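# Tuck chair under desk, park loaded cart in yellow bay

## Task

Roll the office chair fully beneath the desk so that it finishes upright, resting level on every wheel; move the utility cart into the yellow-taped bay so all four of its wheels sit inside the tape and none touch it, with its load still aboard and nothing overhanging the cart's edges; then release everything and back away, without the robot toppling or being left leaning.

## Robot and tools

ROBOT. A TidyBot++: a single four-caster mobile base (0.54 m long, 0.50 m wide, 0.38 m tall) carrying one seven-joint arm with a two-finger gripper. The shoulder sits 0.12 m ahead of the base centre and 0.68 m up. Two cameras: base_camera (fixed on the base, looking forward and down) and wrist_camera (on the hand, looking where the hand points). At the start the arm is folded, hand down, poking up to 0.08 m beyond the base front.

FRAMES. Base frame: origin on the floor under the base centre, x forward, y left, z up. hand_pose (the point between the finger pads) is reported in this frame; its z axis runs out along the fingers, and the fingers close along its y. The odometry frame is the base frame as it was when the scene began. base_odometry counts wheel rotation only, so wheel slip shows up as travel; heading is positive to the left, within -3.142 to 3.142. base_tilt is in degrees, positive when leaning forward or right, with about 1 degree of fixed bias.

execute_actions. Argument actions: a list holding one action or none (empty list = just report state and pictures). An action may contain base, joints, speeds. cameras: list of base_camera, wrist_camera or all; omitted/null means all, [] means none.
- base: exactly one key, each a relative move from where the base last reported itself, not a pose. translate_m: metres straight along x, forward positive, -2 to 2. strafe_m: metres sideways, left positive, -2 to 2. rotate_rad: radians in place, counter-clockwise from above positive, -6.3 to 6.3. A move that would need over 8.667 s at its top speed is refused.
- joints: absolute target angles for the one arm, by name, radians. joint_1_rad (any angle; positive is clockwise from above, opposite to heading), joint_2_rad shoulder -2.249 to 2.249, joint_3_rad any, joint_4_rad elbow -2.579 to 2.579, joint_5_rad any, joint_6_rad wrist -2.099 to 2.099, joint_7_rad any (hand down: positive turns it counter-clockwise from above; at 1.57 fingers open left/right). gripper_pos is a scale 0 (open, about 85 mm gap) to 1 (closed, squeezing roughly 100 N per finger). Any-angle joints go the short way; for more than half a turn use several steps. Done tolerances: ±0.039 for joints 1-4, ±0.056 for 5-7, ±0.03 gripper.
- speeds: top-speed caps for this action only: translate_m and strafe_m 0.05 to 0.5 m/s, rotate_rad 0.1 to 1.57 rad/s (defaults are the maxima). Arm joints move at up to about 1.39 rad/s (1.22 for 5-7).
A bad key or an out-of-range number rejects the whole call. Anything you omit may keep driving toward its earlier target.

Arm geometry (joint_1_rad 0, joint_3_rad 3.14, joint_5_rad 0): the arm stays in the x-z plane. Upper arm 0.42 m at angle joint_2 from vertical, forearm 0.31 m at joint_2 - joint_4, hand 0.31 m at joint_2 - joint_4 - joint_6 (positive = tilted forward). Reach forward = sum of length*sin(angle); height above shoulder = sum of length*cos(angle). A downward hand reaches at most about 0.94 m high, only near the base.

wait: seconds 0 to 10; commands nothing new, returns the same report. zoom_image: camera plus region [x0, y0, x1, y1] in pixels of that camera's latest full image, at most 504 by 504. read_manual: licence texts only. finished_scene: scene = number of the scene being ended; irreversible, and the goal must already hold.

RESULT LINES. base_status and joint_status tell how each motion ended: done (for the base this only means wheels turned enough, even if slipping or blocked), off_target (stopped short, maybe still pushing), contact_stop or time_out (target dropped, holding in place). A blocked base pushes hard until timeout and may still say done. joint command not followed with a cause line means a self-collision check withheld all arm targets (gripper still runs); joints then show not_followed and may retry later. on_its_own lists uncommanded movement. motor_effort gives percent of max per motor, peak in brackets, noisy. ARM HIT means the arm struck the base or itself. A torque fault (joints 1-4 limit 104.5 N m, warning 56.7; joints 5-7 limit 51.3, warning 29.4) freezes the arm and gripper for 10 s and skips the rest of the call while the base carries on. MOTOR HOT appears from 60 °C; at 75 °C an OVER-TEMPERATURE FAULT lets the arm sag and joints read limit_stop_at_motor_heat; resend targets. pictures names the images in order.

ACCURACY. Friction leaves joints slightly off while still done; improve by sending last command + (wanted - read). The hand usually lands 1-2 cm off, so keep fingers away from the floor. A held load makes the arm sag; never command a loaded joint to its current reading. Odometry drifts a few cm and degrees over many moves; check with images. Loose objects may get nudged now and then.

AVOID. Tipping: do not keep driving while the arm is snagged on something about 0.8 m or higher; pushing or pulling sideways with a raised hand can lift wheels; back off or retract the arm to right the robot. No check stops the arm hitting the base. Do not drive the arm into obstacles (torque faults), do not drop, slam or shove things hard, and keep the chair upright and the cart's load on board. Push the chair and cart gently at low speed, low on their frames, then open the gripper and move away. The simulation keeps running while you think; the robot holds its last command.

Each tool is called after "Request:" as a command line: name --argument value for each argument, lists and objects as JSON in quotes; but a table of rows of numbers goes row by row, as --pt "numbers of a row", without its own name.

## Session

Request:
execute_actions --actions '[]'

Scene clock: 0.00 s.
base_odometry: x=+0.000 y=+0.000 heading=+0.000 (m, m, rad; odometry frame)
base_tilt: forward=-0.3 right=+0.3 (deg)
base_status: not commanded
joint_positions: joint_1_rad=+0.058 joint_2_rad=-0.337 joint_3_rad=+3.189 joint_4_rad=-2.502 joint_5_rad=+0.018 joint_6_rad=-0.902 joint_7_rad=+1.596 gripper_pos=+0.000
joint_status: not commanded
motor_effort: joint_1_rad=+1 joint_2_rad=-1 joint_3_rad=+0 joint_4_rad=+14 joint_5_rad=+0 joint_6_rad=+1 joint_7_rad=+0 (%)
hand_pose: x=+0.2630 y=-0.0165 z=+0.5925 quat_wxyz=(+0.002, +0.999, -0.034, +0.037) (m; base frame)
pictures: base_camera, wrist_camera
camera_calibration (this result's frames):
wrist_camera: T_world_to_cam=[[-0.0203726, -0.99916, -0.0355471, 0.0169214], [-0.999109, 0.02166, -0.0362134, 0.334404], [0.036953, 0.0347777, -0.998712, 0.716836], [0, 0, 0, 1]] pos_world=[0.307961, -0.0152659, 0.728624]
Images, in order (width x height): base_camera 644x364, wrist_camera 644x476.

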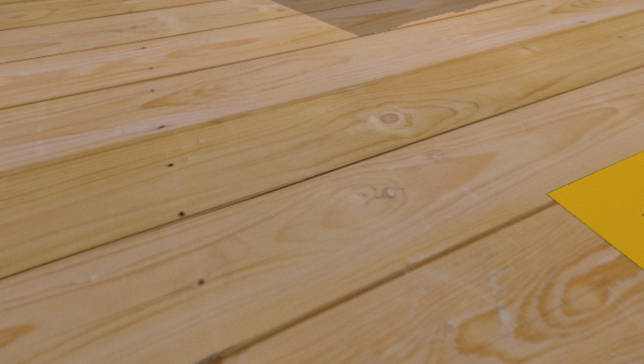

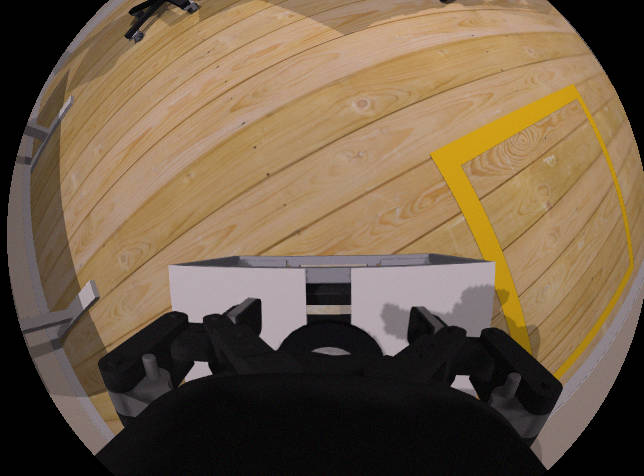

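Request:
execute_actions --actions '[{"base":{"rotate_rad":0.42},"joints":{"joint_1_rad":0,"joint_2_rad":-0.5,"joint_3_rad":3.12,"joint_4_rad":-1.6,"joint_6_rad":-1.1}}]'

Scene clock: 3.30 s.
base_odometry: x=+0.000 y=+0.000 heading=+0.419 (m, m, rad; odometry frame)
base_tilt: forward=-0.3 right=+0.2 (deg)
base_status: done
joint_positions: joint_1_rad=+0.016 joint_2_rad=-0.490 joint_3_rad=+3.138 joint_4_rad=-1.614 joint_5_rad=+0.018 joint_6_rad=-1.057 joint_7_rad=+1.596 gripper_pos=+0.000
joint_status: all done
motor_effort: joint_1_rad=+1(1) joint_2_rad=-2(5) joint_3_rad=+0(1) joint_4_rad=+18(19) joint_5_rad=+0(0) joint_6_rad=+7(7) joint_7_rad=+0(0) (%)
hand_pose: x=+0.4596 y=-0.0074 z=+1.0103 quat_wxyz=(+0.019, +0.887, +0.006, +0.461) (m; base frame)
pictures: base_camera, wrist_camera
camera_calibration (this result's frames):
wrist_camera: T_world_to_cam=[[0.0520513, -0.997303, 0.0517464, -0.0765602], [-0.604015, -0.0727043, -0.79365, 1.12871], [0.795272, 0.0100549, -0.60617, 0.38123], [0, 0, 0, 1]] pos_world=[0.382559, 0.00187489, 1.13085]
Images, in order (width x height): base_camera 644x364, wrist_camera 644x476.

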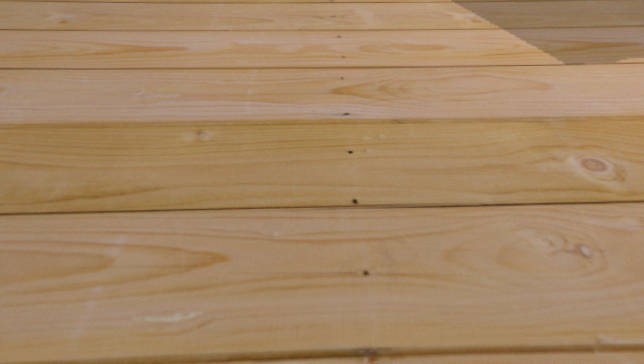

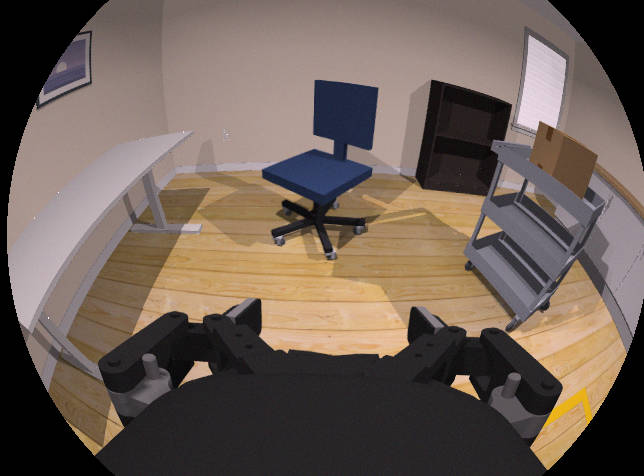

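Request:
execute_actions --actions '[{"base":{"rotate_rad":3.12},"joints":{"joint_2_rad":-0.1,"joint_4_rad":-2.53,"joint_6_rad":0.89,"joint_7_rad":0,"joint_5_rad":0}}]' --cameras '[]'

Request:
execute_actions --actions '[{"base":{"strafe_m":0.6}}]' --cameras '[]'

Request:
execute_actions --actions '[{"base":{"translate_m":-2.0}}]' --cameras '[]'

Request:
execute_actions --actions '[{"base":{"translate_m":-0.43}}]'

Scene clock: 17.43 s.
base_odometry: x=+0.000 y=+0.000 heading=-2.745 (m, m, rad; odometry frame)
base_tilt: forward=-0.3 right=+0.3 (deg)
base_status: done
joint_positions: joint_1_rad=+0.009 joint_2_rad=-0.107 joint_3_rad=+3.131 joint_4_rad=-2.510 joint_5_rad=+0.018 joint_6_rad=+0.851 joint_7_rad=+0.021 gripper_pos=+0.000
joint_status: all done
motor_effort: joint_1_rad=+1(0) joint_2_rad=-12(14) joint_3_rad=+0(2) joint_4_rad=+16(20) joint_5_rad=+0(0) joint_6_rad=+9(9) joint_7_rad=+0(0) (%)
hand_pose: x=+0.5969 y=+0.0067 z=+0.8738 quat_wxyz=(-0.500, +0.507, -0.483, +0.509) (m; base frame)
pictures: none
No camera images: the call's "cameras" was empty. Leave "cameras" out to get every camera's image.

Scene clock: 20.00 s.
base_odometry: x=+0.233 y=-0.553 heading=-2.744 (m, m, rad; odometry frame)
base_tilt: forward=-0.3 right=+0.2 (deg)
base_status: done
joint_positions: joint_1_rad=+0.009 joint_2_rad=-0.107 joint_3_rad=+3.130 joint_4_rad=-2.510 joint_5_rad=+0.018 joint_6_rad=+0.851 joint_7_rad=+0.021 gripper_pos=+0.000
joint_status: not commanded
motor_effort: joint_1_rad=+0(0) joint_2_rad=-12(12) joint_3_rad=+0(2) joint_4_rad=+16(16) joint_5_rad=+0(1) joint_6_rad=+8(9) joint_7_rad=+0(0) (%)
hand_pose: x=+0.5968 y=+0.0070 z=+0.8736 quat_wxyz=(-0.500, +0.508, -0.483, +0.509) (m; base frame)
pictures: none
No camera images: the call's "cameras" was empty. Leave "cameras" out to get every camera's image.

Scene clock: 25.37 s.
base_odometry: x=+2.077 y=+0.221 heading=-2.744 (m, m, rad; odometry frame)
base_tilt: forward=-0.3 right=+0.3 (deg)
base_status: done
joint_positions: joint_1_rad=+0.008 joint_2_rad=-0.104 joint_3_rad=+3.129 joint_4_rad=-2.516 joint_5_rad=+0.015 joint_6_rad=+0.852 joint_7_rad=+0.021 gripper_pos=+0.000
joint_status: not commanded
motor_effort: joint_1_rad=+1(5) joint_2_rad=-12(14) joint_3_rad=+0(4) joint_4_rad=+16(18) joint_5_rad=+0(2) joint_6_rad=+9(9) joint_7_rad=+0(0) (%)
hand_pose: x=+0.5960 y=+0.0070 z=+0.8690 quat_wxyz=(-0.498, +0.509, -0.486, +0.507) (m; base frame)
pictures: none
No camera images: the call's "cameras" was empty. Leave "cameras" out to get every camera's image.

Scene clock: 29.67 s.
base_odometry: x=+2.415 y=+0.363 heading=-2.740 (m, m, rad; odometry frame)
base_tilt: forward=-0.3 right=+0.3 (deg)
base_status: translate_m time_out (by the wheels' count: -0.366 of -0.430)
joint_positions: joint_1_rad=+0.005 joint_2_rad=-0.103 joint_3_rad=+3.126 joint_4_rad=-2.527 joint_5_rad=+0.012 joint_6_rad=+0.857 joint_7_rad=+0.021 gripper_pos=+0.000
joint_status: not commanded
motor_effort: joint_1_rad=+1(8) joint_2_rad=-11(25) joint_3_rad=+0(10) joint_4_rad=+16(21) joint_5_rad=+0(4) joint_6_rad=+9(10) joint_7_rad=+0(0) (%)
hand_pose: x=+0.5935 y=+0.0094 z=+0.8645 quat_wxyz=(-0.498, +0.512, -0.487, +0.504) (m; base frame)
pictures: base_camera, wrist_camera
camera_calibration (this result's frames):
wrist_camera: T_world_to_cam=[[0.0448788, -0.0735464, -0.996281, 0.842352], [-0.0567481, 0.995488, -0.0760441, 0.13984], [0.997379, 0.0599498, 0.0405027, -0.493226], [0, 0, 0, 1]] pos_world=[0.462065, -0.0476882, 0.86983]
Images, in order (width x height): base_camera 644x364, wrist_camera 644x476.

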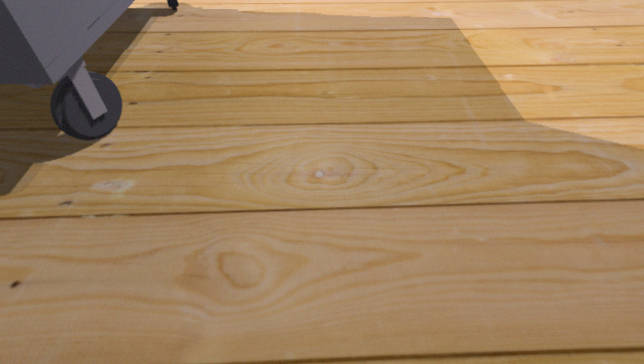

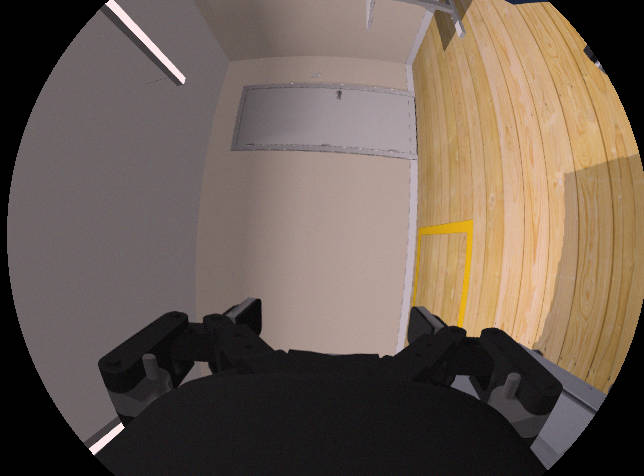

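Request:
execute_actions --actions '[{"base":{"translate_m":0.02}}]' --cameras '[]'

Request:
execute_actions --actions '[{"base":{"strafe_m":-0.15}}]' --cameras '[]'

Request:
execute_actions --actions '[{"joints":{"joint_1_rad":-1.1}}]' --cameras '[]'

Request:
execute_actions --actions '[{"base":{"strafe_m":0.42},"speeds":{"strafe_m":0.3}}]'

Scene clock: 35.77 s.
base_odometry: x=+2.396 y=+0.355 heading=-2.739 (m, m, rad; odometry frame)
base_tilt: forward=-0.3 right=+0.3 (deg)
base_status: done
joint_positions: joint_1_rad=+0.005 joint_2_rad=-0.097 joint_3_rad=+3.126 joint_4_rad=-2.527 joint_5_rad=+0.012 joint_6_rad=+0.857 joint_7_rad=+0.021 gripper_pos=+0.000
joint_status: not commanded
motor_effort: joint_1_rad=+1(1) joint_2_rad=-11(15) joint_3_rad=+0(0) joint_4_rad=+15(16) joint_5_rad=+0(0) joint_6_rad=+8(9) joint_7_rad=+0(0) (%)
hand_pose: x=+0.5945 y=+0.0094 z=+0.8617 quat_wxyz=(-0.497, +0.513, -0.488, +0.502) (m; base frame)
pictures: none
No camera images: the call's "cameras" was empty. Leave "cameras" out to get every camera's image.

Scene clock: 37.23 s.
base_odometry: x=+2.338 y=+0.493 heading=-2.739 (m, m, rad; odometry frame)
base_tilt: forward=-0.3 right=+0.3 (deg)
base_status: done
joint_positions: joint_1_rad=+0.005 joint_2_rad=-0.097 joint_3_rad=+3.125 joint_4_rad=-2.527 joint_5_rad=+0.012 joint_6_rad=+0.857 joint_7_rad=+0.021 gripper_pos=+0.000
joint_status: not commanded
motor_effort: joint_1_rad=+1(3) joint_2_rad=-12(12) joint_3_rad=+0(2) joint_4_rad=+16(15) joint_5_rad=+0(1) joint_6_rad=+9(9) joint_7_rad=+0(0) (%)
hand_pose: x=+0.5945 y=+0.0097 z=+0.8617 quat_wxyz=(-0.497, +0.513, -0.488, +0.502) (m; base frame)
pictures: none
No camera images: the call's "cameras" was empty. Leave "cameras" out to get every camera's image.

Scene clock: 39.60 s.
base_odometry: x=+2.338 y=+0.493 heading=-2.739 (m, m, rad; odometry frame)
base_tilt: forward=-0.3 right=+0.3 (deg)
base_status: not commanded
joint_positions: joint_1_rad=-1.088 joint_2_rad=-0.097 joint_3_rad=+3.125 joint_4_rad=-2.527 joint_5_rad=+0.012 joint_6_rad=+0.857 joint_7_rad=+0.021 gripper_pos=+0.000
joint_status: all done
motor_effort: joint_1_rad=+1(3) joint_2_rad=-12(12) joint_3_rad=-1(1) joint_4_rad=+16(15) joint_5_rad=+0(0) joint_6_rad=+9(8) joint_7_rad=+0(0) (%)
hand_pose: x=+0.3288 y=+0.4268 z=+0.8617 quat_wxyz=(-0.685, +0.692, -0.150, +0.170) (m; base frame)
pictures: none
No camera images: the call's "cameras" was empty. Leave "cameras" out to get every camera's image.

Scene clock: 42.00 s.
base_odometry: x=+2.503 y=+0.107 heading=-2.739 (m, m, rad; odometry frame)
base_tilt: forward=-0.3 right=+0.2 (deg)
base_status: done
joint_positions: joint_1_rad=-1.090 joint_2_rad=-0.100 joint_3_rad=+3.125 joint_4_rad=-2.527 joint_5_rad=+0.012 joint_6_rad=+0.857 joint_7_rad=+0.021 gripper_pos=+0.000
joint_status: not commanded
motor_effort: joint_1_rad=+1(0) joint_2_rad=-11(15) joint_3_rad=+0(0) joint_4_rad=+15(17) joint_5_rad=+1(1) joint_6_rad=+9(9) joint_7_rad=+0(0) (%)
hand_pose: x=+0.3277 y=+0.4269 z=+0.8629 quat_wxyz=(-0.686, +0.691, -0.149, +0.170) (m; base frame)
pictures: base_camera, wrist_camera
camera_calibration (this result's frames):
wrist_camera: T_world_to_cam=[[0.0844225, 0.00343126, -0.996424, 0.837743], [-0.911514, 0.404217, -0.0758365, 0.241389], [0.402511, 0.914657, 0.0372527, -0.420272], [0, 0, 0, 1]] pos_world=[0.318469, 0.283956, 0.86871]
Images, in order (width x height): base_camera 644x364, wrist_camera 644x476.

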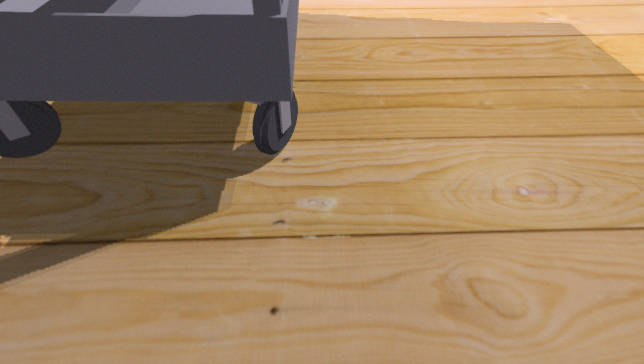

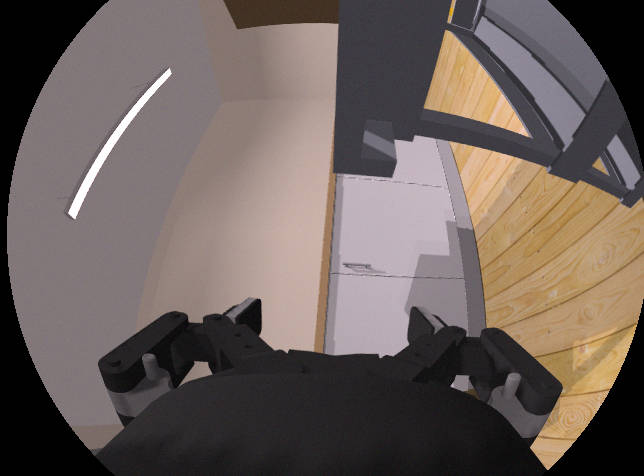

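Request:
execute_actions --actions '[{"joints":{"joint_1_rad":-0.64,"joint_2_rad":-0.08}}]' --cameras '["wrist_camera"]'

Request:
execute_actions --actions '[{"joints":{"gripper_pos":1}}]'

Scene clock: 45.63 s.
base_odometry: x=+2.503 y=+0.107 heading=-2.739 (m, m, rad; odometry frame)
base_tilt: forward=-0.3 right=+0.2 (deg)
base_status: not commanded
joint_positions: joint_1_rad=-0.652 joint_2_rad=-0.095 joint_3_rad=+3.125 joint_4_rad=-2.527 joint_5_rad=+0.012 joint_6_rad=+0.857 joint_7_rad=+0.021 gripper_pos=+0.000
joint_status: all done
motor_effort: joint_1_rad=+1(0) joint_2_rad=-12(12) joint_3_rad=+0(0) joint_4_rad=+16(16) joint_5_rad=+0(1) joint_6_rad=+8(9) joint_7_rad=+0(0) (%)
hand_pose: x=+0.4898 y=+0.2983 z=+0.8610 quat_wxyz=(-0.632, +0.644, -0.296, +0.315) (m; base frame)
pictures: wrist_camera
camera_calibration (this result's frames):
wrist_camera: T_world_to_cam=[[0.0746077, -0.0352443, -0.99659, 0.839024], [-0.653883, 0.752812, -0.0755747, 0.210552], [0.752909, 0.657291, 0.03312, -0.459151], [0, 0, 0, 1]] pos_world=[0.420778, 0.172861, 0.867282]
Images, in order (width x height): wrist_camera 644x476.

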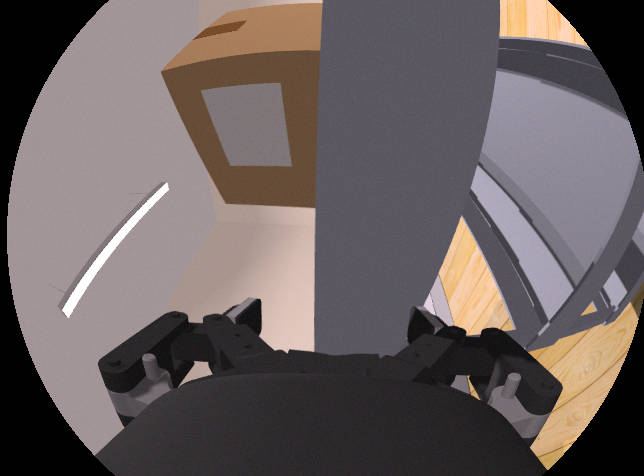

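Scene clock: 46.73 s.
base_odometry: x=+2.503 y=+0.107 heading=-2.739 (m, m, rad; odometry frame)
base_tilt: forward=-0.3 right=+0.2 (deg)
base_status: not commanded
joint_positions: joint_1_rad=-0.652 joint_2_rad=-0.093 joint_3_rad=+3.125 joint_4_rad=-2.529 joint_5_rad=+0.012 joint_6_rad=+0.861 joint_7_rad=+0.014 gripper_pos=+0.750
joint_status: gripper_pos off_target (ended at +0.750, target +1.000)
motor_effort: joint_1_rad=+2(3) joint_2_rad=-11(15) joint_3_rad=+1(2) joint_4_rad=+17(22) joint_5_rad=+0(1) joint_6_rad=+7(14) joint_7_rad=+1(3) (%)
hand_pose: x=+0.4897 y=+0.2983 z=+0.8597 quat_wxyz=(-0.632, +0.643, -0.299, +0.312) (m; base frame)
pictures: base_camera, wrist_camera
camera_calibration (this result's frames):
wrist_camera: T_world_to_cam=[[0.0691239, -0.0301942, -0.997151, 0.839438], [-0.654307, 0.753151, -0.0681632, 0.204165], [0.753063, 0.657155, 0.0323044, -0.458344], [0, 0, 0, 1]] pos_world=[0.420724, 0.172782, 0.865769]
Images, in order (width x height): base_camera 644x364, wrist_camera 644x476.

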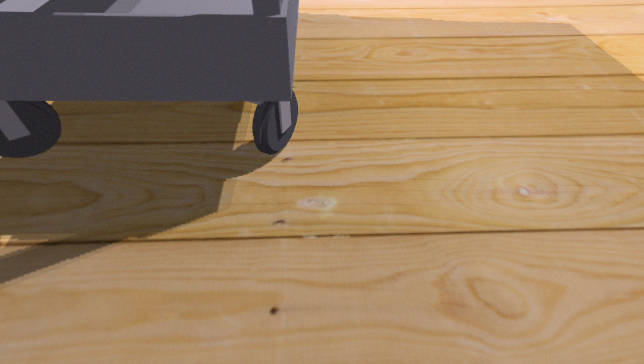

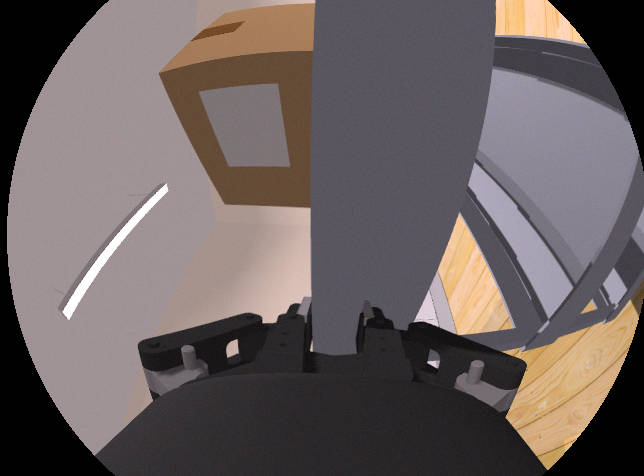

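Request:
execute_actions --actions '[{"base":{"strafe_m":0.13},"speeds":{"strafe_m":0.12}}]' --cameras '["base_camera"]'

Request:
execute_actions --actions '[{"base":{"translate_m":0.35},"speeds":{"translate_m":0.15}}]'

Scene clock: 54.00 s.
base_odometry: x=+2.554 y=-0.013 heading=-2.738 (m, m, rad; odometry frame)
base_tilt: forward=-0.3 right=+0.2 (deg)
base_status: done
joint_positions: joint_1_rad=-0.626 joint_2_rad=-0.094 joint_3_rad=+3.134 joint_4_rad=-2.532 joint_5_rad=-0.011 joint_6_rad=+0.863 joint_7_rad=+0.014 gripper_pos=+0.750
joint_status: not commanded
motor_effort: joint_1_rad=-2(5) joint_2_rad=-11(12) joint_3_rad=-3(6) joint_4_rad=+15(19) joint_5_rad=+4(5) joint_6_rad=+7(9) joint_7_rad=+0(1) (%)
hand_pose: x=+0.5027 y=+0.2802 z=+0.8596 quat_wxyz=(-0.627, +0.632, -0.321, +0.324) (m; base frame)
pictures: base_camera
Images, in order (width x height): base_camera 644x364.

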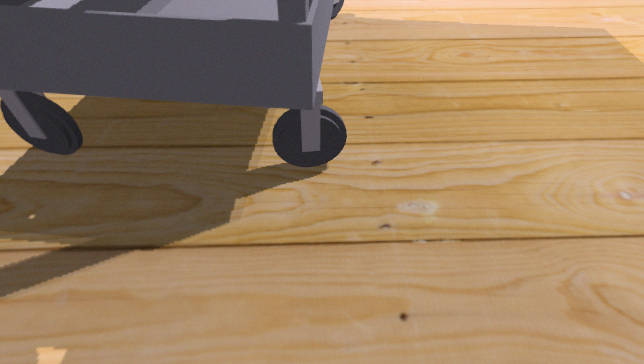

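Scene clock: 57.00 s.
base_odometry: x=+2.232 y=-0.150 heading=-2.738 (m, m, rad; odometry frame)
base_tilt: forward=-0.3 right=+0.3 (deg)
base_status: done
joint_positions: joint_1_rad=-0.652 joint_2_rad=-0.089 joint_3_rad=+3.107 joint_4_rad=-2.529 joint_5_rad=+0.000 joint_6_rad=+0.866 joint_7_rad=+0.013 gripper_pos=+0.750
joint_status: not commanded
motor_effort: joint_1_rad=+2(7) joint_2_rad=-12(13) joint_3_rad=+1(6) joint_4_rad=+12(21) joint_5_rad=-1(4) joint_6_rad=+6(8) joint_7_rad=+2(2) (%)
hand_pose: x=+0.4864 y=+0.3033 z=+0.8597 quat_wxyz=(-0.636, +0.642, -0.298, +0.307) (m; base frame)
pictures: base_camera, wrist_camera
camera_calibration (this result's frames):
wrist_camera: T_world_to_cam=[[0.0664507, -0.0227725, -0.99753, 0.839173], [-0.661178, 0.747735, -0.0611145, 0.197127], [0.74728, 0.663606, 0.0346309, -0.460262], [0, 0, 0, 1]] pos_world=[0.418517, 0.177144, 0.865087]
Images, in order (width x height): base_camera 644x364, wrist_camera 644x476.

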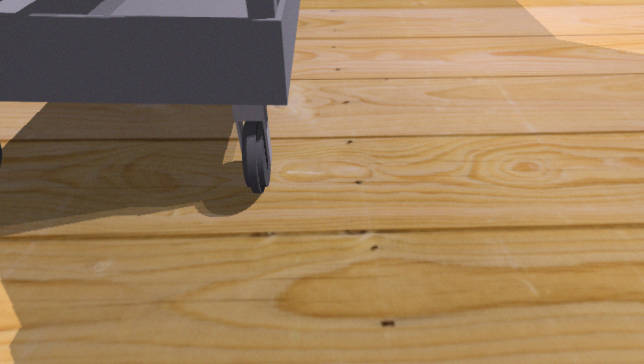

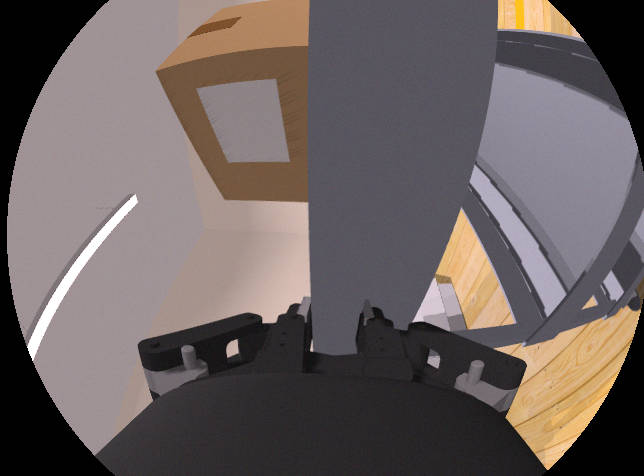

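Request:
execute_actions --actions '[{"base":{"strafe_m":0.2},"speeds":{"strafe_m":0.15}}]' --cameras '["base_camera"]'

Request:
execute_actions --actions '[{"base":{"rotate_rad":-0.25},"speeds":{"rotate_rad":0.25},"joints":{"joint_1_rad":-0.95}}]' --cameras '["base_camera"]'

Request:
execute_actions --actions '[{"base":{"translate_m":0.35},"speeds":{"translate_m":0.15}}]'

Scene clock: 62.50 s.
base_odometry: x=+2.310 y=-0.335 heading=-2.738 (m, m, rad; odometry frame)
base_tilt: forward=-0.3 right=+0.2 (deg)
base_status: done
joint_positions: joint_1_rad=-0.606 joint_2_rad=-0.090 joint_3_rad=+3.158 joint_4_rad=-2.531 joint_5_rad=-0.025 joint_6_rad=+0.868 joint_7_rad=+0.013 gripper_pos=+0.750
joint_status: not commanded
motor_effort: joint_1_rad=-4(9) joint_2_rad=-11(12) joint_3_rad=-6(11) joint_4_rad=+15(18) joint_5_rad=+5(8) joint_6_rad=+7(7) joint_7_rad=-1(2) (%)
hand_pose: x=+0.5174 y=+0.2607 z=+0.8597 quat_wxyz=(-0.621, +0.620, -0.341, +0.337) (m; base frame)
pictures: base_camera
Images, in order (width x height): base_camera 644x364.

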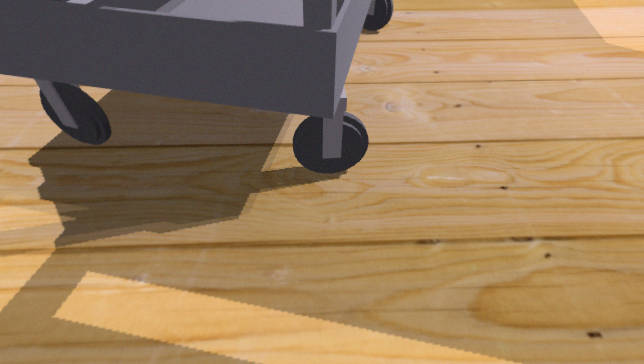

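Scene clock: 63.97 s.
base_odometry: x=+2.310 y=-0.335 heading=-2.989 (m, m, rad; odometry frame)
base_tilt: forward=-0.3 right=+0.3 (deg)
base_status: done
joint_positions: joint_1_rad=-0.910 joint_2_rad=-0.090 joint_3_rad=+3.160 joint_4_rad=-2.531 joint_5_rad=-0.027 joint_6_rad=+0.868 joint_7_rad=+0.013 gripper_pos=+0.750
joint_status: joint_1_rad off_target (ended at -0.910, target -0.950)
motor_effort: joint_1_rad=-5(8) joint_2_rad=-11(13) joint_3_rad=-7(10) joint_4_rad=+14(15) joint_5_rad=+5(8) joint_6_rad=+6(7) joint_7_rad=-1(1) (%)
hand_pose: x=+0.4225 y=+0.3671 z=+0.8597 quat_wxyz=(-0.664, +0.664, -0.245, +0.240) (m; base frame)
pictures: base_camera
Images, in order (width x height): base_camera 644x364.

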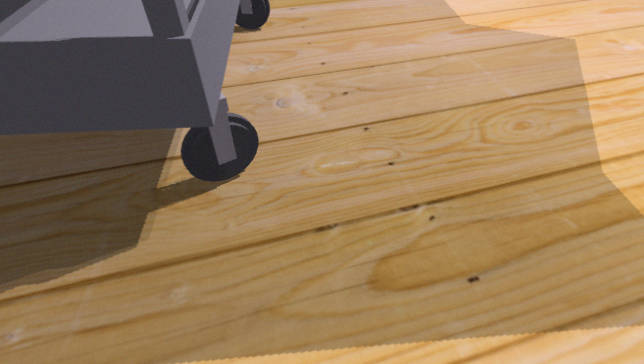

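Scene clock: 67.00 s.
base_odometry: x=+1.964 y=-0.388 heading=-2.990 (m, m, rad; odometry frame)
base_tilt: forward=-0.3 right=+0.2 (deg)
base_status: done
joint_positions: joint_1_rad=-0.981 joint_2_rad=-0.088 joint_3_rad=+3.086 joint_4_rad=-2.530 joint_5_rad=+0.026 joint_6_rad=+0.869 joint_7_rad=+0.000 gripper_pos=+0.750
joint_status: not commanded
on_its_own: joint_1_rad moved -0.071 to your old target -0.950
motor_effort: joint_1_rad=+6(11) joint_2_rad=-12(13) joint_3_rad=+6(10) joint_4_rad=+12(20) joint_5_rad=-5(8) joint_6_rad=+6(8) joint_7_rad=+1(4) (%)
hand_pose: x=+0.3545 y=+0.4138 z=+0.8597 quat_wxyz=(-0.681, +0.686, -0.173, +0.187) (m; base frame)
pictures: base_camera, wrist_camera
camera_calibration (this result's frames):
wrist_camera: T_world_to_cam=[[0.075266, 0.000794936, -0.997163, 0.837274], [-0.886166, 0.458568, -0.0665223, 0.231392], [0.457215, 0.888659, 0.035219, -0.42585], [0, 0, 0, 1]] pos_world=[0.336738, 0.271661, 0.865289]
Images, in order (width x height): base_camera 644x364, wrist_camera 644x476.

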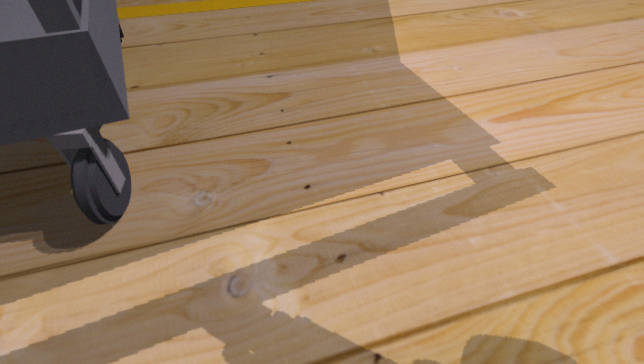

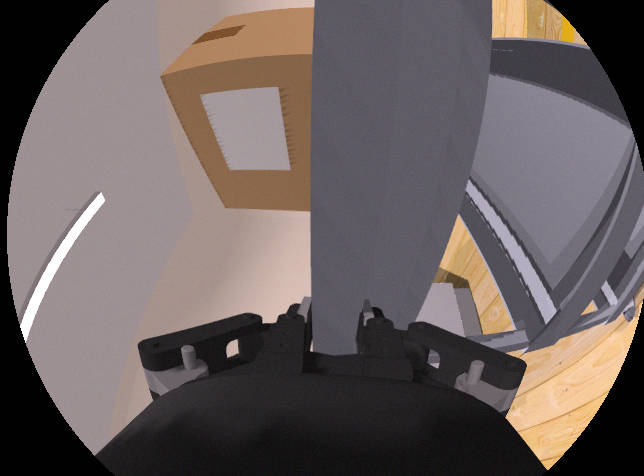

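Request:
execute_actions --actions '[{"joints":{"gripper_pos":0}}]' --cameras '[]'

Request:
execute_actions --actions '[{"base":{"translate_m":-0.3}}]' --cameras '[]'

Request:
execute_actions --actions '[{"base":{"rotate_rad":0.27},"joints":{"joint_1_rad":0.02}}]' --cameras '[]'

Request:
execute_actions --actions '[{"base":{"strafe_m":0.25}}]'

Scene clock: 72.93 s.
base_odometry: x=+1.964 y=-0.388 heading=-2.990 (m, m, rad; odometry frame)
base_tilt: forward=-0.3 right=+0.2 (deg)
base_status: not commanded
joint_positions: joint_1_rad=-0.955 joint_2_rad=-0.088 joint_3_rad=+3.112 joint_4_rad=-2.530 joint_5_rad=+0.021 joint_6_rad=+0.869 joint_7_rad=+0.000 gripper_pos=+0.000
joint_status: all done
motor_effort: joint_1_rad=+1(7) joint_2_rad=-12(13) joint_3_rad=+0(6) joint_4_rad=+15(16) joint_5_rad=+0(5) joint_6_rad=+9(9) joint_7_rad=+0(1) (%)
hand_pose: x=+0.3772 y=+0.4005 z=+0.8598 quat_wxyz=(-0.676, +0.681, -0.194, +0.204) (m; base frame)
pictures: none
No camera images: the call's "cameras" was empty. Leave "cameras" out to get every camera's image.

Scene clock: 74.90 s.
base_odometry: x=+2.261 y=-0.342 heading=-2.991 (m, m, rad; odometry frame)
base_tilt: forward=-0.3 right=+0.3 (deg)
base_status: done
joint_positions: joint_1_rad=-0.954 joint_2_rad=-0.086 joint_3_rad=+3.114 joint_4_rad=-2.530 joint_5_rad=+0.017 joint_6_rad=+0.869 joint_7_rad=+0.000 gripper_pos=+0.000
joint_status: not commanded
motor_effort: joint_1_rad=+1(4) joint_2_rad=-12(13) joint_3_rad=+0(3) joint_4_rad=+15(16) joint_5_rad=+0(1) joint_6_rad=+8(9) joint_7_rad=+0(0) (%)
hand_pose: x=+0.3793 y=+0.3995 z=+0.8589 quat_wxyz=(-0.675, +0.681, -0.197, +0.205) (m; base frame)
pictures: none
No camera images: the call's "cameras" was empty. Leave "cameras" out to get every camera's image.

Scene clock: 77.17 s.
base_odometry: x=+2.261 y=-0.342 heading=-2.721 (m, m, rad; odometry frame)
base_tilt: forward=-0.3 right=+0.3 (deg)
base_status: done
joint_positions: joint_1_rad=+0.008 joint_2_rad=-0.086 joint_3_rad=+3.114 joint_4_rad=-2.530 joint_5_rad=+0.017 joint_6_rad=+0.869 joint_7_rad=+0.000 gripper_pos=+0.000
joint_status: all done
motor_effort: joint_1_rad=+1(1) joint_2_rad=-12(12) joint_3_rad=+0(2) joint_4_rad=+16(15) joint_5_rad=+0(1) joint_6_rad=+9(9) joint_7_rad=+0(0) (%)
hand_pose: x=+0.5956 y=+0.0147 z=+0.8589 quat_wxyz=(-0.504, +0.512, -0.490, +0.494) (m; base frame)
pictures: none
No camera images: the call's "cameras" was empty. Leave "cameras" out to get every camera's image.

Scene clock: 78.93 s.
base_odometry: x=+2.364 y=-0.571 heading=-2.720 (m, m, rad; odometry frame)
base_tilt: forward=-0.3 right=+0.3 (deg)
base_status: done
joint_positions: joint_1_rad=+0.010 joint_2_rad=-0.086 joint_3_rad=+3.115 joint_4_rad=-2.530 joint_5_rad=+0.017 joint_6_rad=+0.869 joint_7_rad=+0.000 gripper_pos=+0.000
joint_status: not commanded
motor_effort: joint_1_rad=+0(1) joint_2_rad=-12(13) joint_3_rad=-1(1) joint_4_rad=+16(16) joint_5_rad=+0(1) joint_6_rad=+9(9) joint_7_rad=+0(0) (%)
hand_pose: x=+0.5957 y=+0.0140 z=+0.8589 quat_wxyz=(-0.503, +0.512, -0.490, +0.495) (m; base frame)
pictures: base_camera, wrist_camera
camera_calibration (this result's frames):
wrist_camera: T_world_to_cam=[[0.0377672, -0.0559768, -0.997718, 0.842238], [-0.0678471, 0.995982, -0.0584477, 0.126502], [0.996981, 0.0698997, 0.0338176, -0.489623], [0, 0, 0, 1]] pos_world=[0.464918, -0.0446233, 0.864267]
Images, in order (width x height): base_camera 644x364, wrist_camera 644x476.

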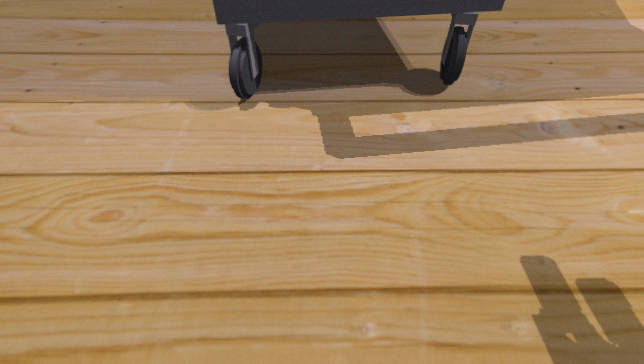

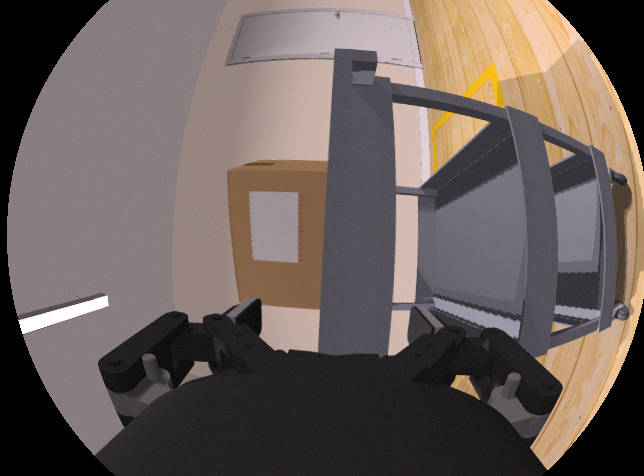

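Request:
execute_actions --actions '[{"base":{"translate_m":0.145},"speeds":{"translate_m":0.15}}]' --cameras '[]'

Request:
execute_actions --actions '[{"joints":{"gripper_pos":1}}]' --cameras '["wrist_camera"]'

Request:
execute_actions --actions '[{"base":{"strafe_m":-0.5},"speeds":{"strafe_m":0.2}}]' --cameras '["base_camera"]'

Request:
execute_actions --actions '[{"base":{"translate_m":-0.42},"speeds":{"translate_m":0.2}}]' --cameras '["base_camera"]'

Request:
execute_actions --actions '[{"base":{"strafe_m":0.55},"speeds":{"strafe_m":0.2}}]'

Scene clock: 84.27 s.
base_odometry: x=+2.231 y=-0.630 heading=-2.720 (m, m, rad; odometry frame)
base_tilt: forward=-0.3 right=+0.3 (deg)
base_status: done
joint_positions: joint_1_rad=+0.010 joint_2_rad=-0.084 joint_3_rad=+3.115 joint_4_rad=-2.530 joint_5_rad=+0.017 joint_6_rad=+0.869 joint_7_rad=+0.000 gripper_pos=+0.000
joint_status: not commanded
motor_effort: joint_1_rad=+1(0) joint_2_rad=-12(14) joint_3_rad=+0(1) joint_4_rad=+15(16) joint_5_rad=+0(0) joint_6_rad=+9(9) joint_7_rad=+0(0) (%)
hand_pose: x=+0.5961 y=+0.0139 z=+0.8577 quat_wxyz=(-0.503, +0.512, -0.491, +0.494) (m; base frame)
pictures: none
No camera images: the call's "cameras" was empty. Leave "cameras" out to get every camera's image.

Scene clock: 85.37 s.
base_odometry: x=+2.231 y=-0.630 heading=-2.720 (m, m, rad; odometry frame)
base_tilt: forward=-0.3 right=+0.3 (deg)
base_status: not commanded
joint_positions: joint_1_rad=+0.010 joint_2_rad=-0.085 joint_3_rad=+3.115 joint_4_rad=-2.529 joint_5_rad=+0.017 joint_6_rad=+0.872 joint_7_rad=+0.000 gripper_pos=+0.745
joint_status: gripper_pos off_target (ended at +0.745, target +1.000)
motor_effort: joint_1_rad=+1(2) joint_2_rad=-12(14) joint_3_rad=+0(0) joint_4_rad=+15(21) joint_5_rad=+0(0) joint_6_rad=+8(11) joint_7_rad=+0(0) (%)
hand_pose: x=+0.5959 y=+0.0139 z=+0.8596 quat_wxyz=(-0.504, +0.511, -0.489, +0.495) (m; base frame)
pictures: wrist_camera
camera_calibration (this result's frames):
wrist_camera: T_world_to_cam=[[0.0406199, -0.0558565, -0.997612, 0.841206], [-0.0676839, 0.995989, -0.0585215, 0.126533], [0.99688, 0.0698994, 0.0366764, -0.492241], [0, 0, 0, 1]] pos_world=[0.4651, -0.0446314, 0.864656]
Images, in order (width x height): wrist_camera 644x476.

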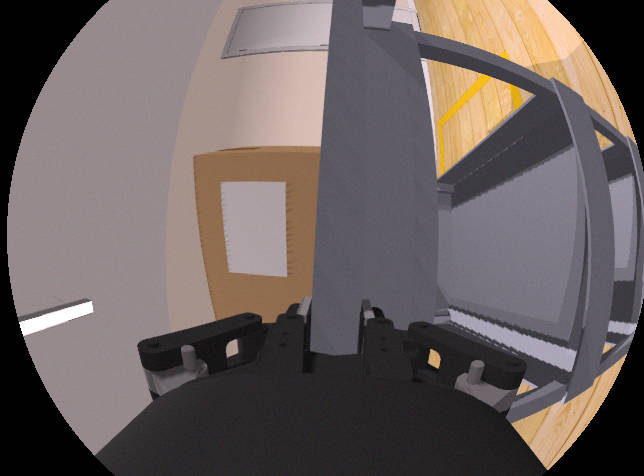

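Scene clock: 88.63 s.
base_odometry: x=+2.026 y=-0.174 heading=-2.719 (m, m, rad; odometry frame)
base_tilt: forward=-0.3 right=+0.3 (deg)
base_status: done
joint_positions: joint_1_rad=-0.007 joint_2_rad=-0.085 joint_3_rad=+3.089 joint_4_rad=-2.529 joint_5_rad=+0.035 joint_6_rad=+0.872 joint_7_rad=+0.000 gripper_pos=+0.745
joint_status: not commanded
motor_effort: joint_1_rad=+4(11) joint_2_rad=-11(13) joint_3_rad=+3(10) joint_4_rad=+16(18) joint_5_rad=-3(9) joint_6_rad=+7(8) joint_7_rad=+0(2) (%)
hand_pose: x=+0.5944 y=+0.0390 z=+0.8595 quat_wxyz=(-0.514, +0.528, -0.471, +0.484) (m; base frame)
pictures: base_camera
Images, in order (width x height): base_camera 644x364.

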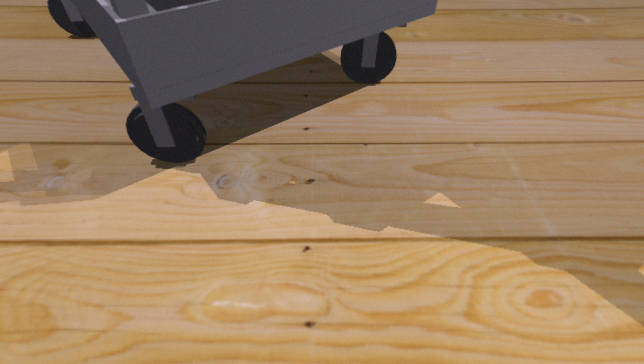

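Scene clock: 91.50 s.
base_odometry: x=+2.409 y=-0.002 heading=-2.719 (m, m, rad; odometry frame)
base_tilt: forward=-0.3 right=+0.3 (deg)
base_status: done
joint_positions: joint_1_rad=+0.045 joint_2_rad=-0.080 joint_3_rad=+3.145 joint_4_rad=-2.526 joint_5_rad=-0.007 joint_6_rad=+0.872 joint_7_rad=+0.003 gripper_pos=+0.745
joint_status: not commanded
motor_effort: joint_1_rad=-6(7) joint_2_rad=-10(19) joint_3_rad=-8(8) joint_4_rad=+16(19) joint_5_rad=+5(5) joint_6_rad=+5(9) joint_7_rad=-4(4) (%)
hand_pose: x=+0.5976 y=-0.0236 z=+0.8594 quat_wxyz=(-0.486, +0.486, -0.514, +0.512) (m; base frame)
pictures: base_camera
Images, in order (width x height): base_camera 644x364.

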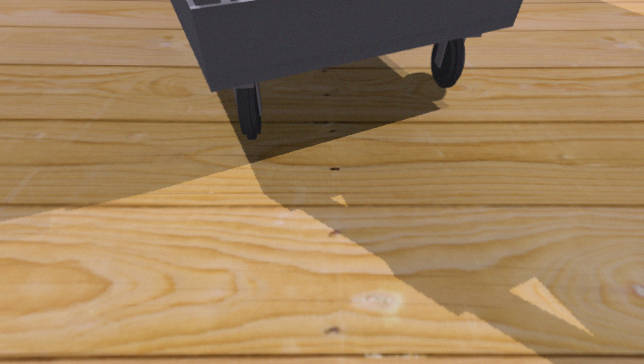

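Scene clock: 95.00 s.
base_odometry: x=+2.635 y=-0.503 heading=-2.719 (m, m, rad; odometry frame)
base_tilt: forward=-0.3 right=+0.3 (deg)
base_status: done
joint_positions: joint_1_rad=+0.049 joint_2_rad=-0.080 joint_3_rad=+3.152 joint_4_rad=-2.526 joint_5_rad=-0.029 joint_6_rad=+0.873 joint_7_rad=+0.008 gripper_pos=+0.745
joint_status: not commanded
motor_effort: joint_1_rad=-4(10) joint_2_rad=-11(12) joint_3_rad=-5(12) joint_4_rad=+14(16) joint_5_rad=+3(8) joint_6_rad=+6(6) joint_7_rad=-2(5) (%)
hand_pose: x=+0.5970 y=-0.0340 z=+0.8595 quat_wxyz=(-0.482, +0.477, -0.523, +0.517) (m; base frame)
pictures: base_camera, wrist_camera
camera_calibration (this result's frames):
wrist_camera: T_world_to_cam=[[0.0358345, -0.0350985, -0.998741, 0.842908], [0.0437096, 0.998482, -0.0335211, 0.0864916], [0.998401, -0.0424534, 0.0373142, -0.495295], [0, 0, 0, 1]] pos_world=[0.460517, -0.0778024, 0.863227]
Images, in order (width x height): base_camera 644x364, wrist_camera 644x476.

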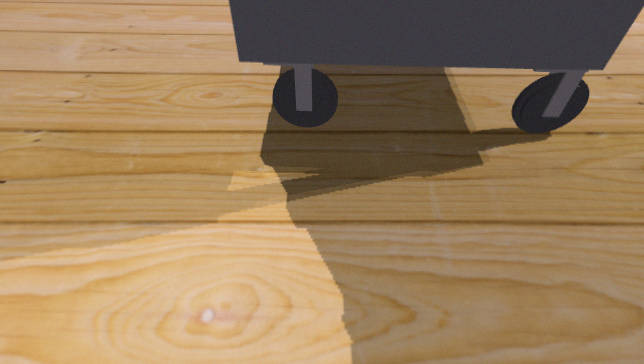

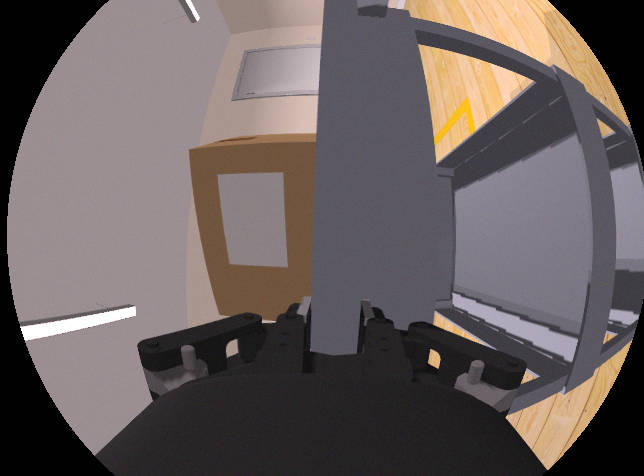

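Request:
execute_actions --actions '[{"base":{"strafe_m":0.13},"speeds":{"strafe_m":0.15}}]' --cameras '["base_camera"]'

Request:
execute_actions --actions '[{"base":{"translate_m":0.5},"speeds":{"translate_m":0.2}}]'

Scene clock: 98.90 s.
base_odometry: x=+2.688 y=-0.622 heading=-2.719 (m, m, rad; odometry frame)
base_tilt: forward=-0.3 right=+0.2 (deg)
base_status: done
joint_positions: joint_1_rad=+0.053 joint_2_rad=-0.081 joint_3_rad=+3.157 joint_4_rad=-2.526 joint_5_rad=-0.030 joint_6_rad=+0.873 joint_7_rad=+0.008 gripper_pos=+0.745
joint_status: not commanded
motor_effort: joint_1_rad=-4(10) joint_2_rad=-12(13) joint_3_rad=-6(11) joint_4_rad=+14(16) joint_5_rad=+4(9) joint_6_rad=+7(7) joint_7_rad=-2(2) (%)
hand_pose: x=+0.5966 y=-0.0388 z=+0.8596 quat_wxyz=(-0.480, +0.473, -0.526, +0.519) (m; base frame)
pictures: base_camera
Images, in order (width x height): base_camera 644x364.

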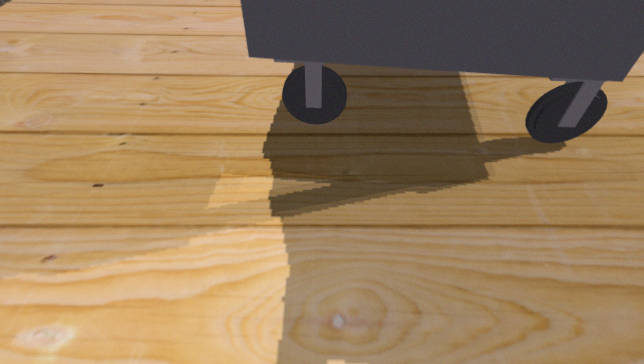

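Scene clock: 102.17 s.
base_odometry: x=+2.232 y=-0.827 heading=-2.719 (m, m, rad; odometry frame)
base_tilt: forward=-0.3 right=+0.3 (deg)
base_status: done
joint_positions: joint_1_rad=+0.008 joint_2_rad=-0.083 joint_3_rad=+3.109 joint_4_rad=-2.528 joint_5_rad=-0.003 joint_6_rad=+0.873 joint_7_rad=+0.006 gripper_pos=+0.745
joint_status: not commanded
motor_effort: joint_1_rad=+6(5) joint_2_rad=-13(14) joint_3_rad=+5(6) joint_4_rad=+14(22) joint_5_rad=-3(5) joint_6_rad=+7(8) joint_7_rad=+3(3) (%)
hand_pose: x=+0.5966 y=+0.0127 z=+0.8597 quat_wxyz=(-0.504, +0.507, -0.493, +0.496) (m; base frame)
pictures: base_camera, wrist_camera
camera_calibration (this result's frames):
wrist_camera: T_world_to_cam=[[0.0404962, -0.0496568, -0.997945, 0.841471], [-0.0594439, 0.996876, -0.0520158, 0.117325], [0.99741, 0.0614282, 0.0374179, -0.493778], [0, 0, 0, 1]] pos_world=[0.465397, -0.0448423, 0.86432]
Images, in order (width x height): base_camera 644x364, wrist_camera 644x476.

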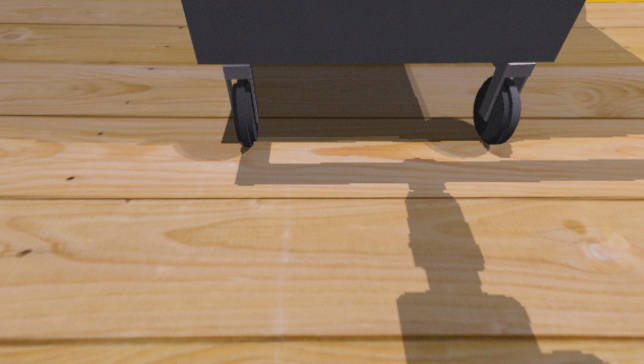

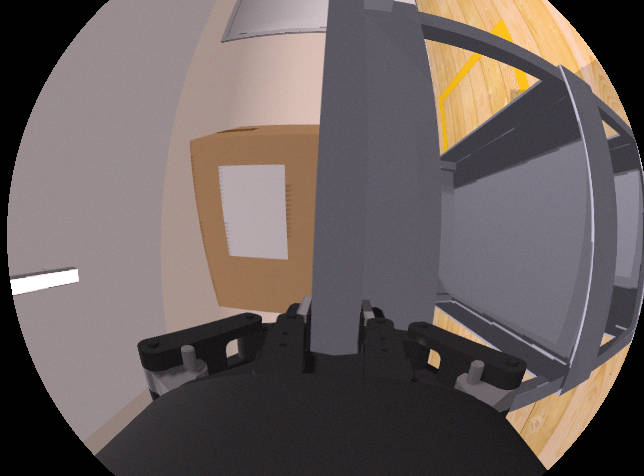

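Request:
execute_actions --actions '[{"base":{"strafe_m":-0.5},"speeds":{"strafe_m":0.2}}]' --cameras '[]'

Request:
execute_actions --actions '[{"base":{"translate_m":-0.25},"speeds":{"translate_m":0.2}}]' --cameras '[]'

Request:
execute_actions --actions '[{"base":{"strafe_m":-0.4},"speeds":{"strafe_m":0.2}}]' --cameras '["base_camera"]'

Request:
execute_actions --actions '[{"base":{"translate_m":-0.3},"speeds":{"translate_m":0.2}}]'

Scene clock: 110.00 s.
base_odometry: x=+2.027 y=-0.371 heading=-2.718 (m, m, rad; odometry frame)
base_tilt: forward=-0.3 right=+0.3 (deg)
base_status: done
joint_positions: joint_1_rad=-0.008 joint_2_rad=-0.083 joint_3_rad=+3.089 joint_4_rad=-2.528 joint_5_rad=+0.031 joint_6_rad=+0.873 joint_7_rad=+0.002 gripper_pos=+0.745
joint_status: not commanded
motor_effort: joint_1_rad=+5(10) joint_2_rad=-12(13) joint_3_rad=+4(9) joint_4_rad=+14(18) joint_5_rad=-3(9) joint_6_rad=+7(8) joint_7_rad=+0(4) (%)
hand_pose: x=+0.5951 y=+0.0380 z=+0.8595 quat_wxyz=(-0.514, +0.527, -0.472, +0.485) (m; base frame)
pictures: none
No camera images: the call's "cameras" was empty. Leave "cameras" out to get every camera's image.

Scene clock: 112.00 s.
base_odometry: x=+2.255 y=-0.268 heading=-2.718 (m, m, rad; odometry frame)
base_tilt: forward=-0.3 right=+0.3 (deg)
base_status: done
joint_positions: joint_1_rad=+0.034 joint_2_rad=-0.080 joint_3_rad=+3.132 joint_4_rad=-2.526 joint_5_rad=+0.008 joint_6_rad=+0.873 joint_7_rad=+0.003 gripper_pos=+0.745
joint_status: not commanded
motor_effort: joint_1_rad=-4(4) joint_2_rad=-10(19) joint_3_rad=-5(6) joint_4_rad=+16(17) joint_5_rad=+2(3) joint_6_rad=+6(9) joint_7_rad=-4(4) (%)
hand_pose: x=+0.5980 y=-0.0082 z=+0.8594 quat_wxyz=(-0.493, +0.498, -0.503, +0.506) (m; base frame)
pictures: none
No camera images: the call's "cameras" was empty. Leave "cameras" out to get every camera's image.

Scene clock: 114.77 s.
base_odometry: x=+2.091 y=+0.097 heading=-2.718 (m, m, rad; odometry frame)
base_tilt: forward=-0.3 right=+0.3 (deg)
base_status: done
joint_positions: joint_1_rad=-0.011 joint_2_rad=-0.080 joint_3_rad=+3.084 joint_4_rad=-2.525 joint_5_rad=+0.038 joint_6_rad=+0.873 joint_7_rad=+0.003 gripper_pos=+0.745
joint_status: not commanded
motor_effort: joint_1_rad=+6(12) joint_2_rad=-11(14) joint_3_rad=+5(11) joint_4_rad=+15(16) joint_5_rad=-4(9) joint_6_rad=+6(7) joint_7_rad=+0(4) (%)
hand_pose: x=+0.5957 y=+0.0440 z=+0.8594 quat_wxyz=(-0.516, +0.532, -0.467, +0.483) (m; base frame)
pictures: base_camera
Images, in order (width x height): base_camera 644x364.

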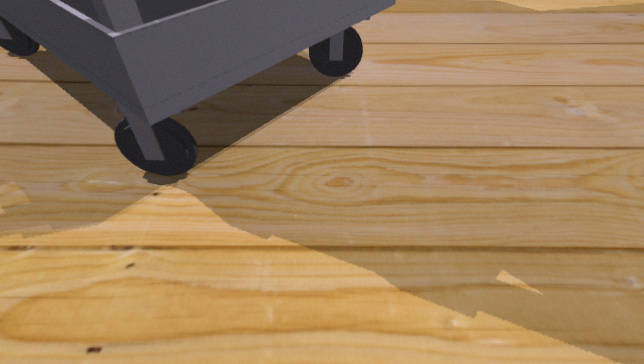

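Scene clock: 117.03 s.
base_odometry: x=+2.364 y=+0.220 heading=-2.718 (m, m, rad; odometry frame)
base_tilt: forward=-0.3 right=+0.3 (deg)
base_status: done
joint_positions: joint_1_rad=+0.045 joint_2_rad=-0.078 joint_3_rad=+3.144 joint_4_rad=-2.524 joint_5_rad=-0.005 joint_6_rad=+0.874 joint_7_rad=+0.004 gripper_pos=+0.745
joint_status: not commanded
motor_effort: joint_1_rad=-6(7) joint_2_rad=-11(19) joint_3_rad=-7(8) joint_4_rad=+15(17) joint_5_rad=+4(5) joint_6_rad=+5(8) joint_7_rad=-4(4) (%)
hand_pose: x=+0.5983 y=-0.0225 z=+0.8594 quat_wxyz=(-0.487, +0.487, -0.513, +0.512) (m; base frame)
pictures: base_camera, wrist_camera
camera_calibration (this result's frames):
wrist_camera: T_world_to_cam=[[0.036226, -0.0458718, -0.99829, 0.842262], [0.013367, 0.998879, -0.0454138, 0.103294], [0.999254, -0.011699, 0.0367985, -0.495494], [0, 0, 0, 1]] pos_world=[0.463232, -0.0703393, 0.863746]
Images, in order (width x height): base_camera 644x364, wrist_camera 644x476.

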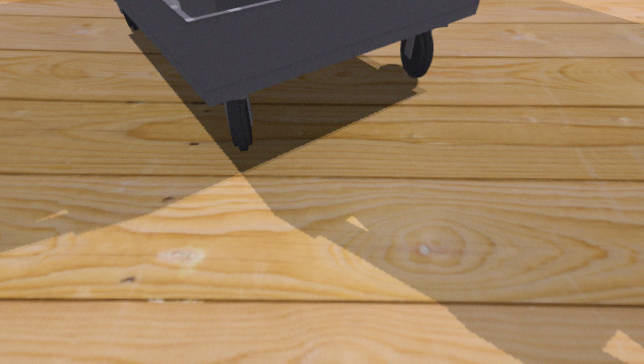

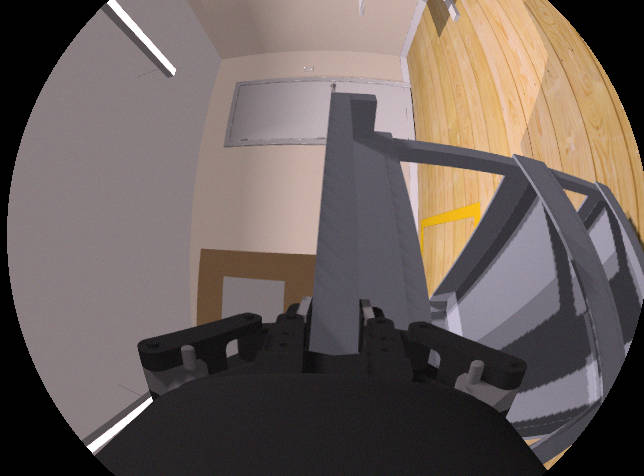

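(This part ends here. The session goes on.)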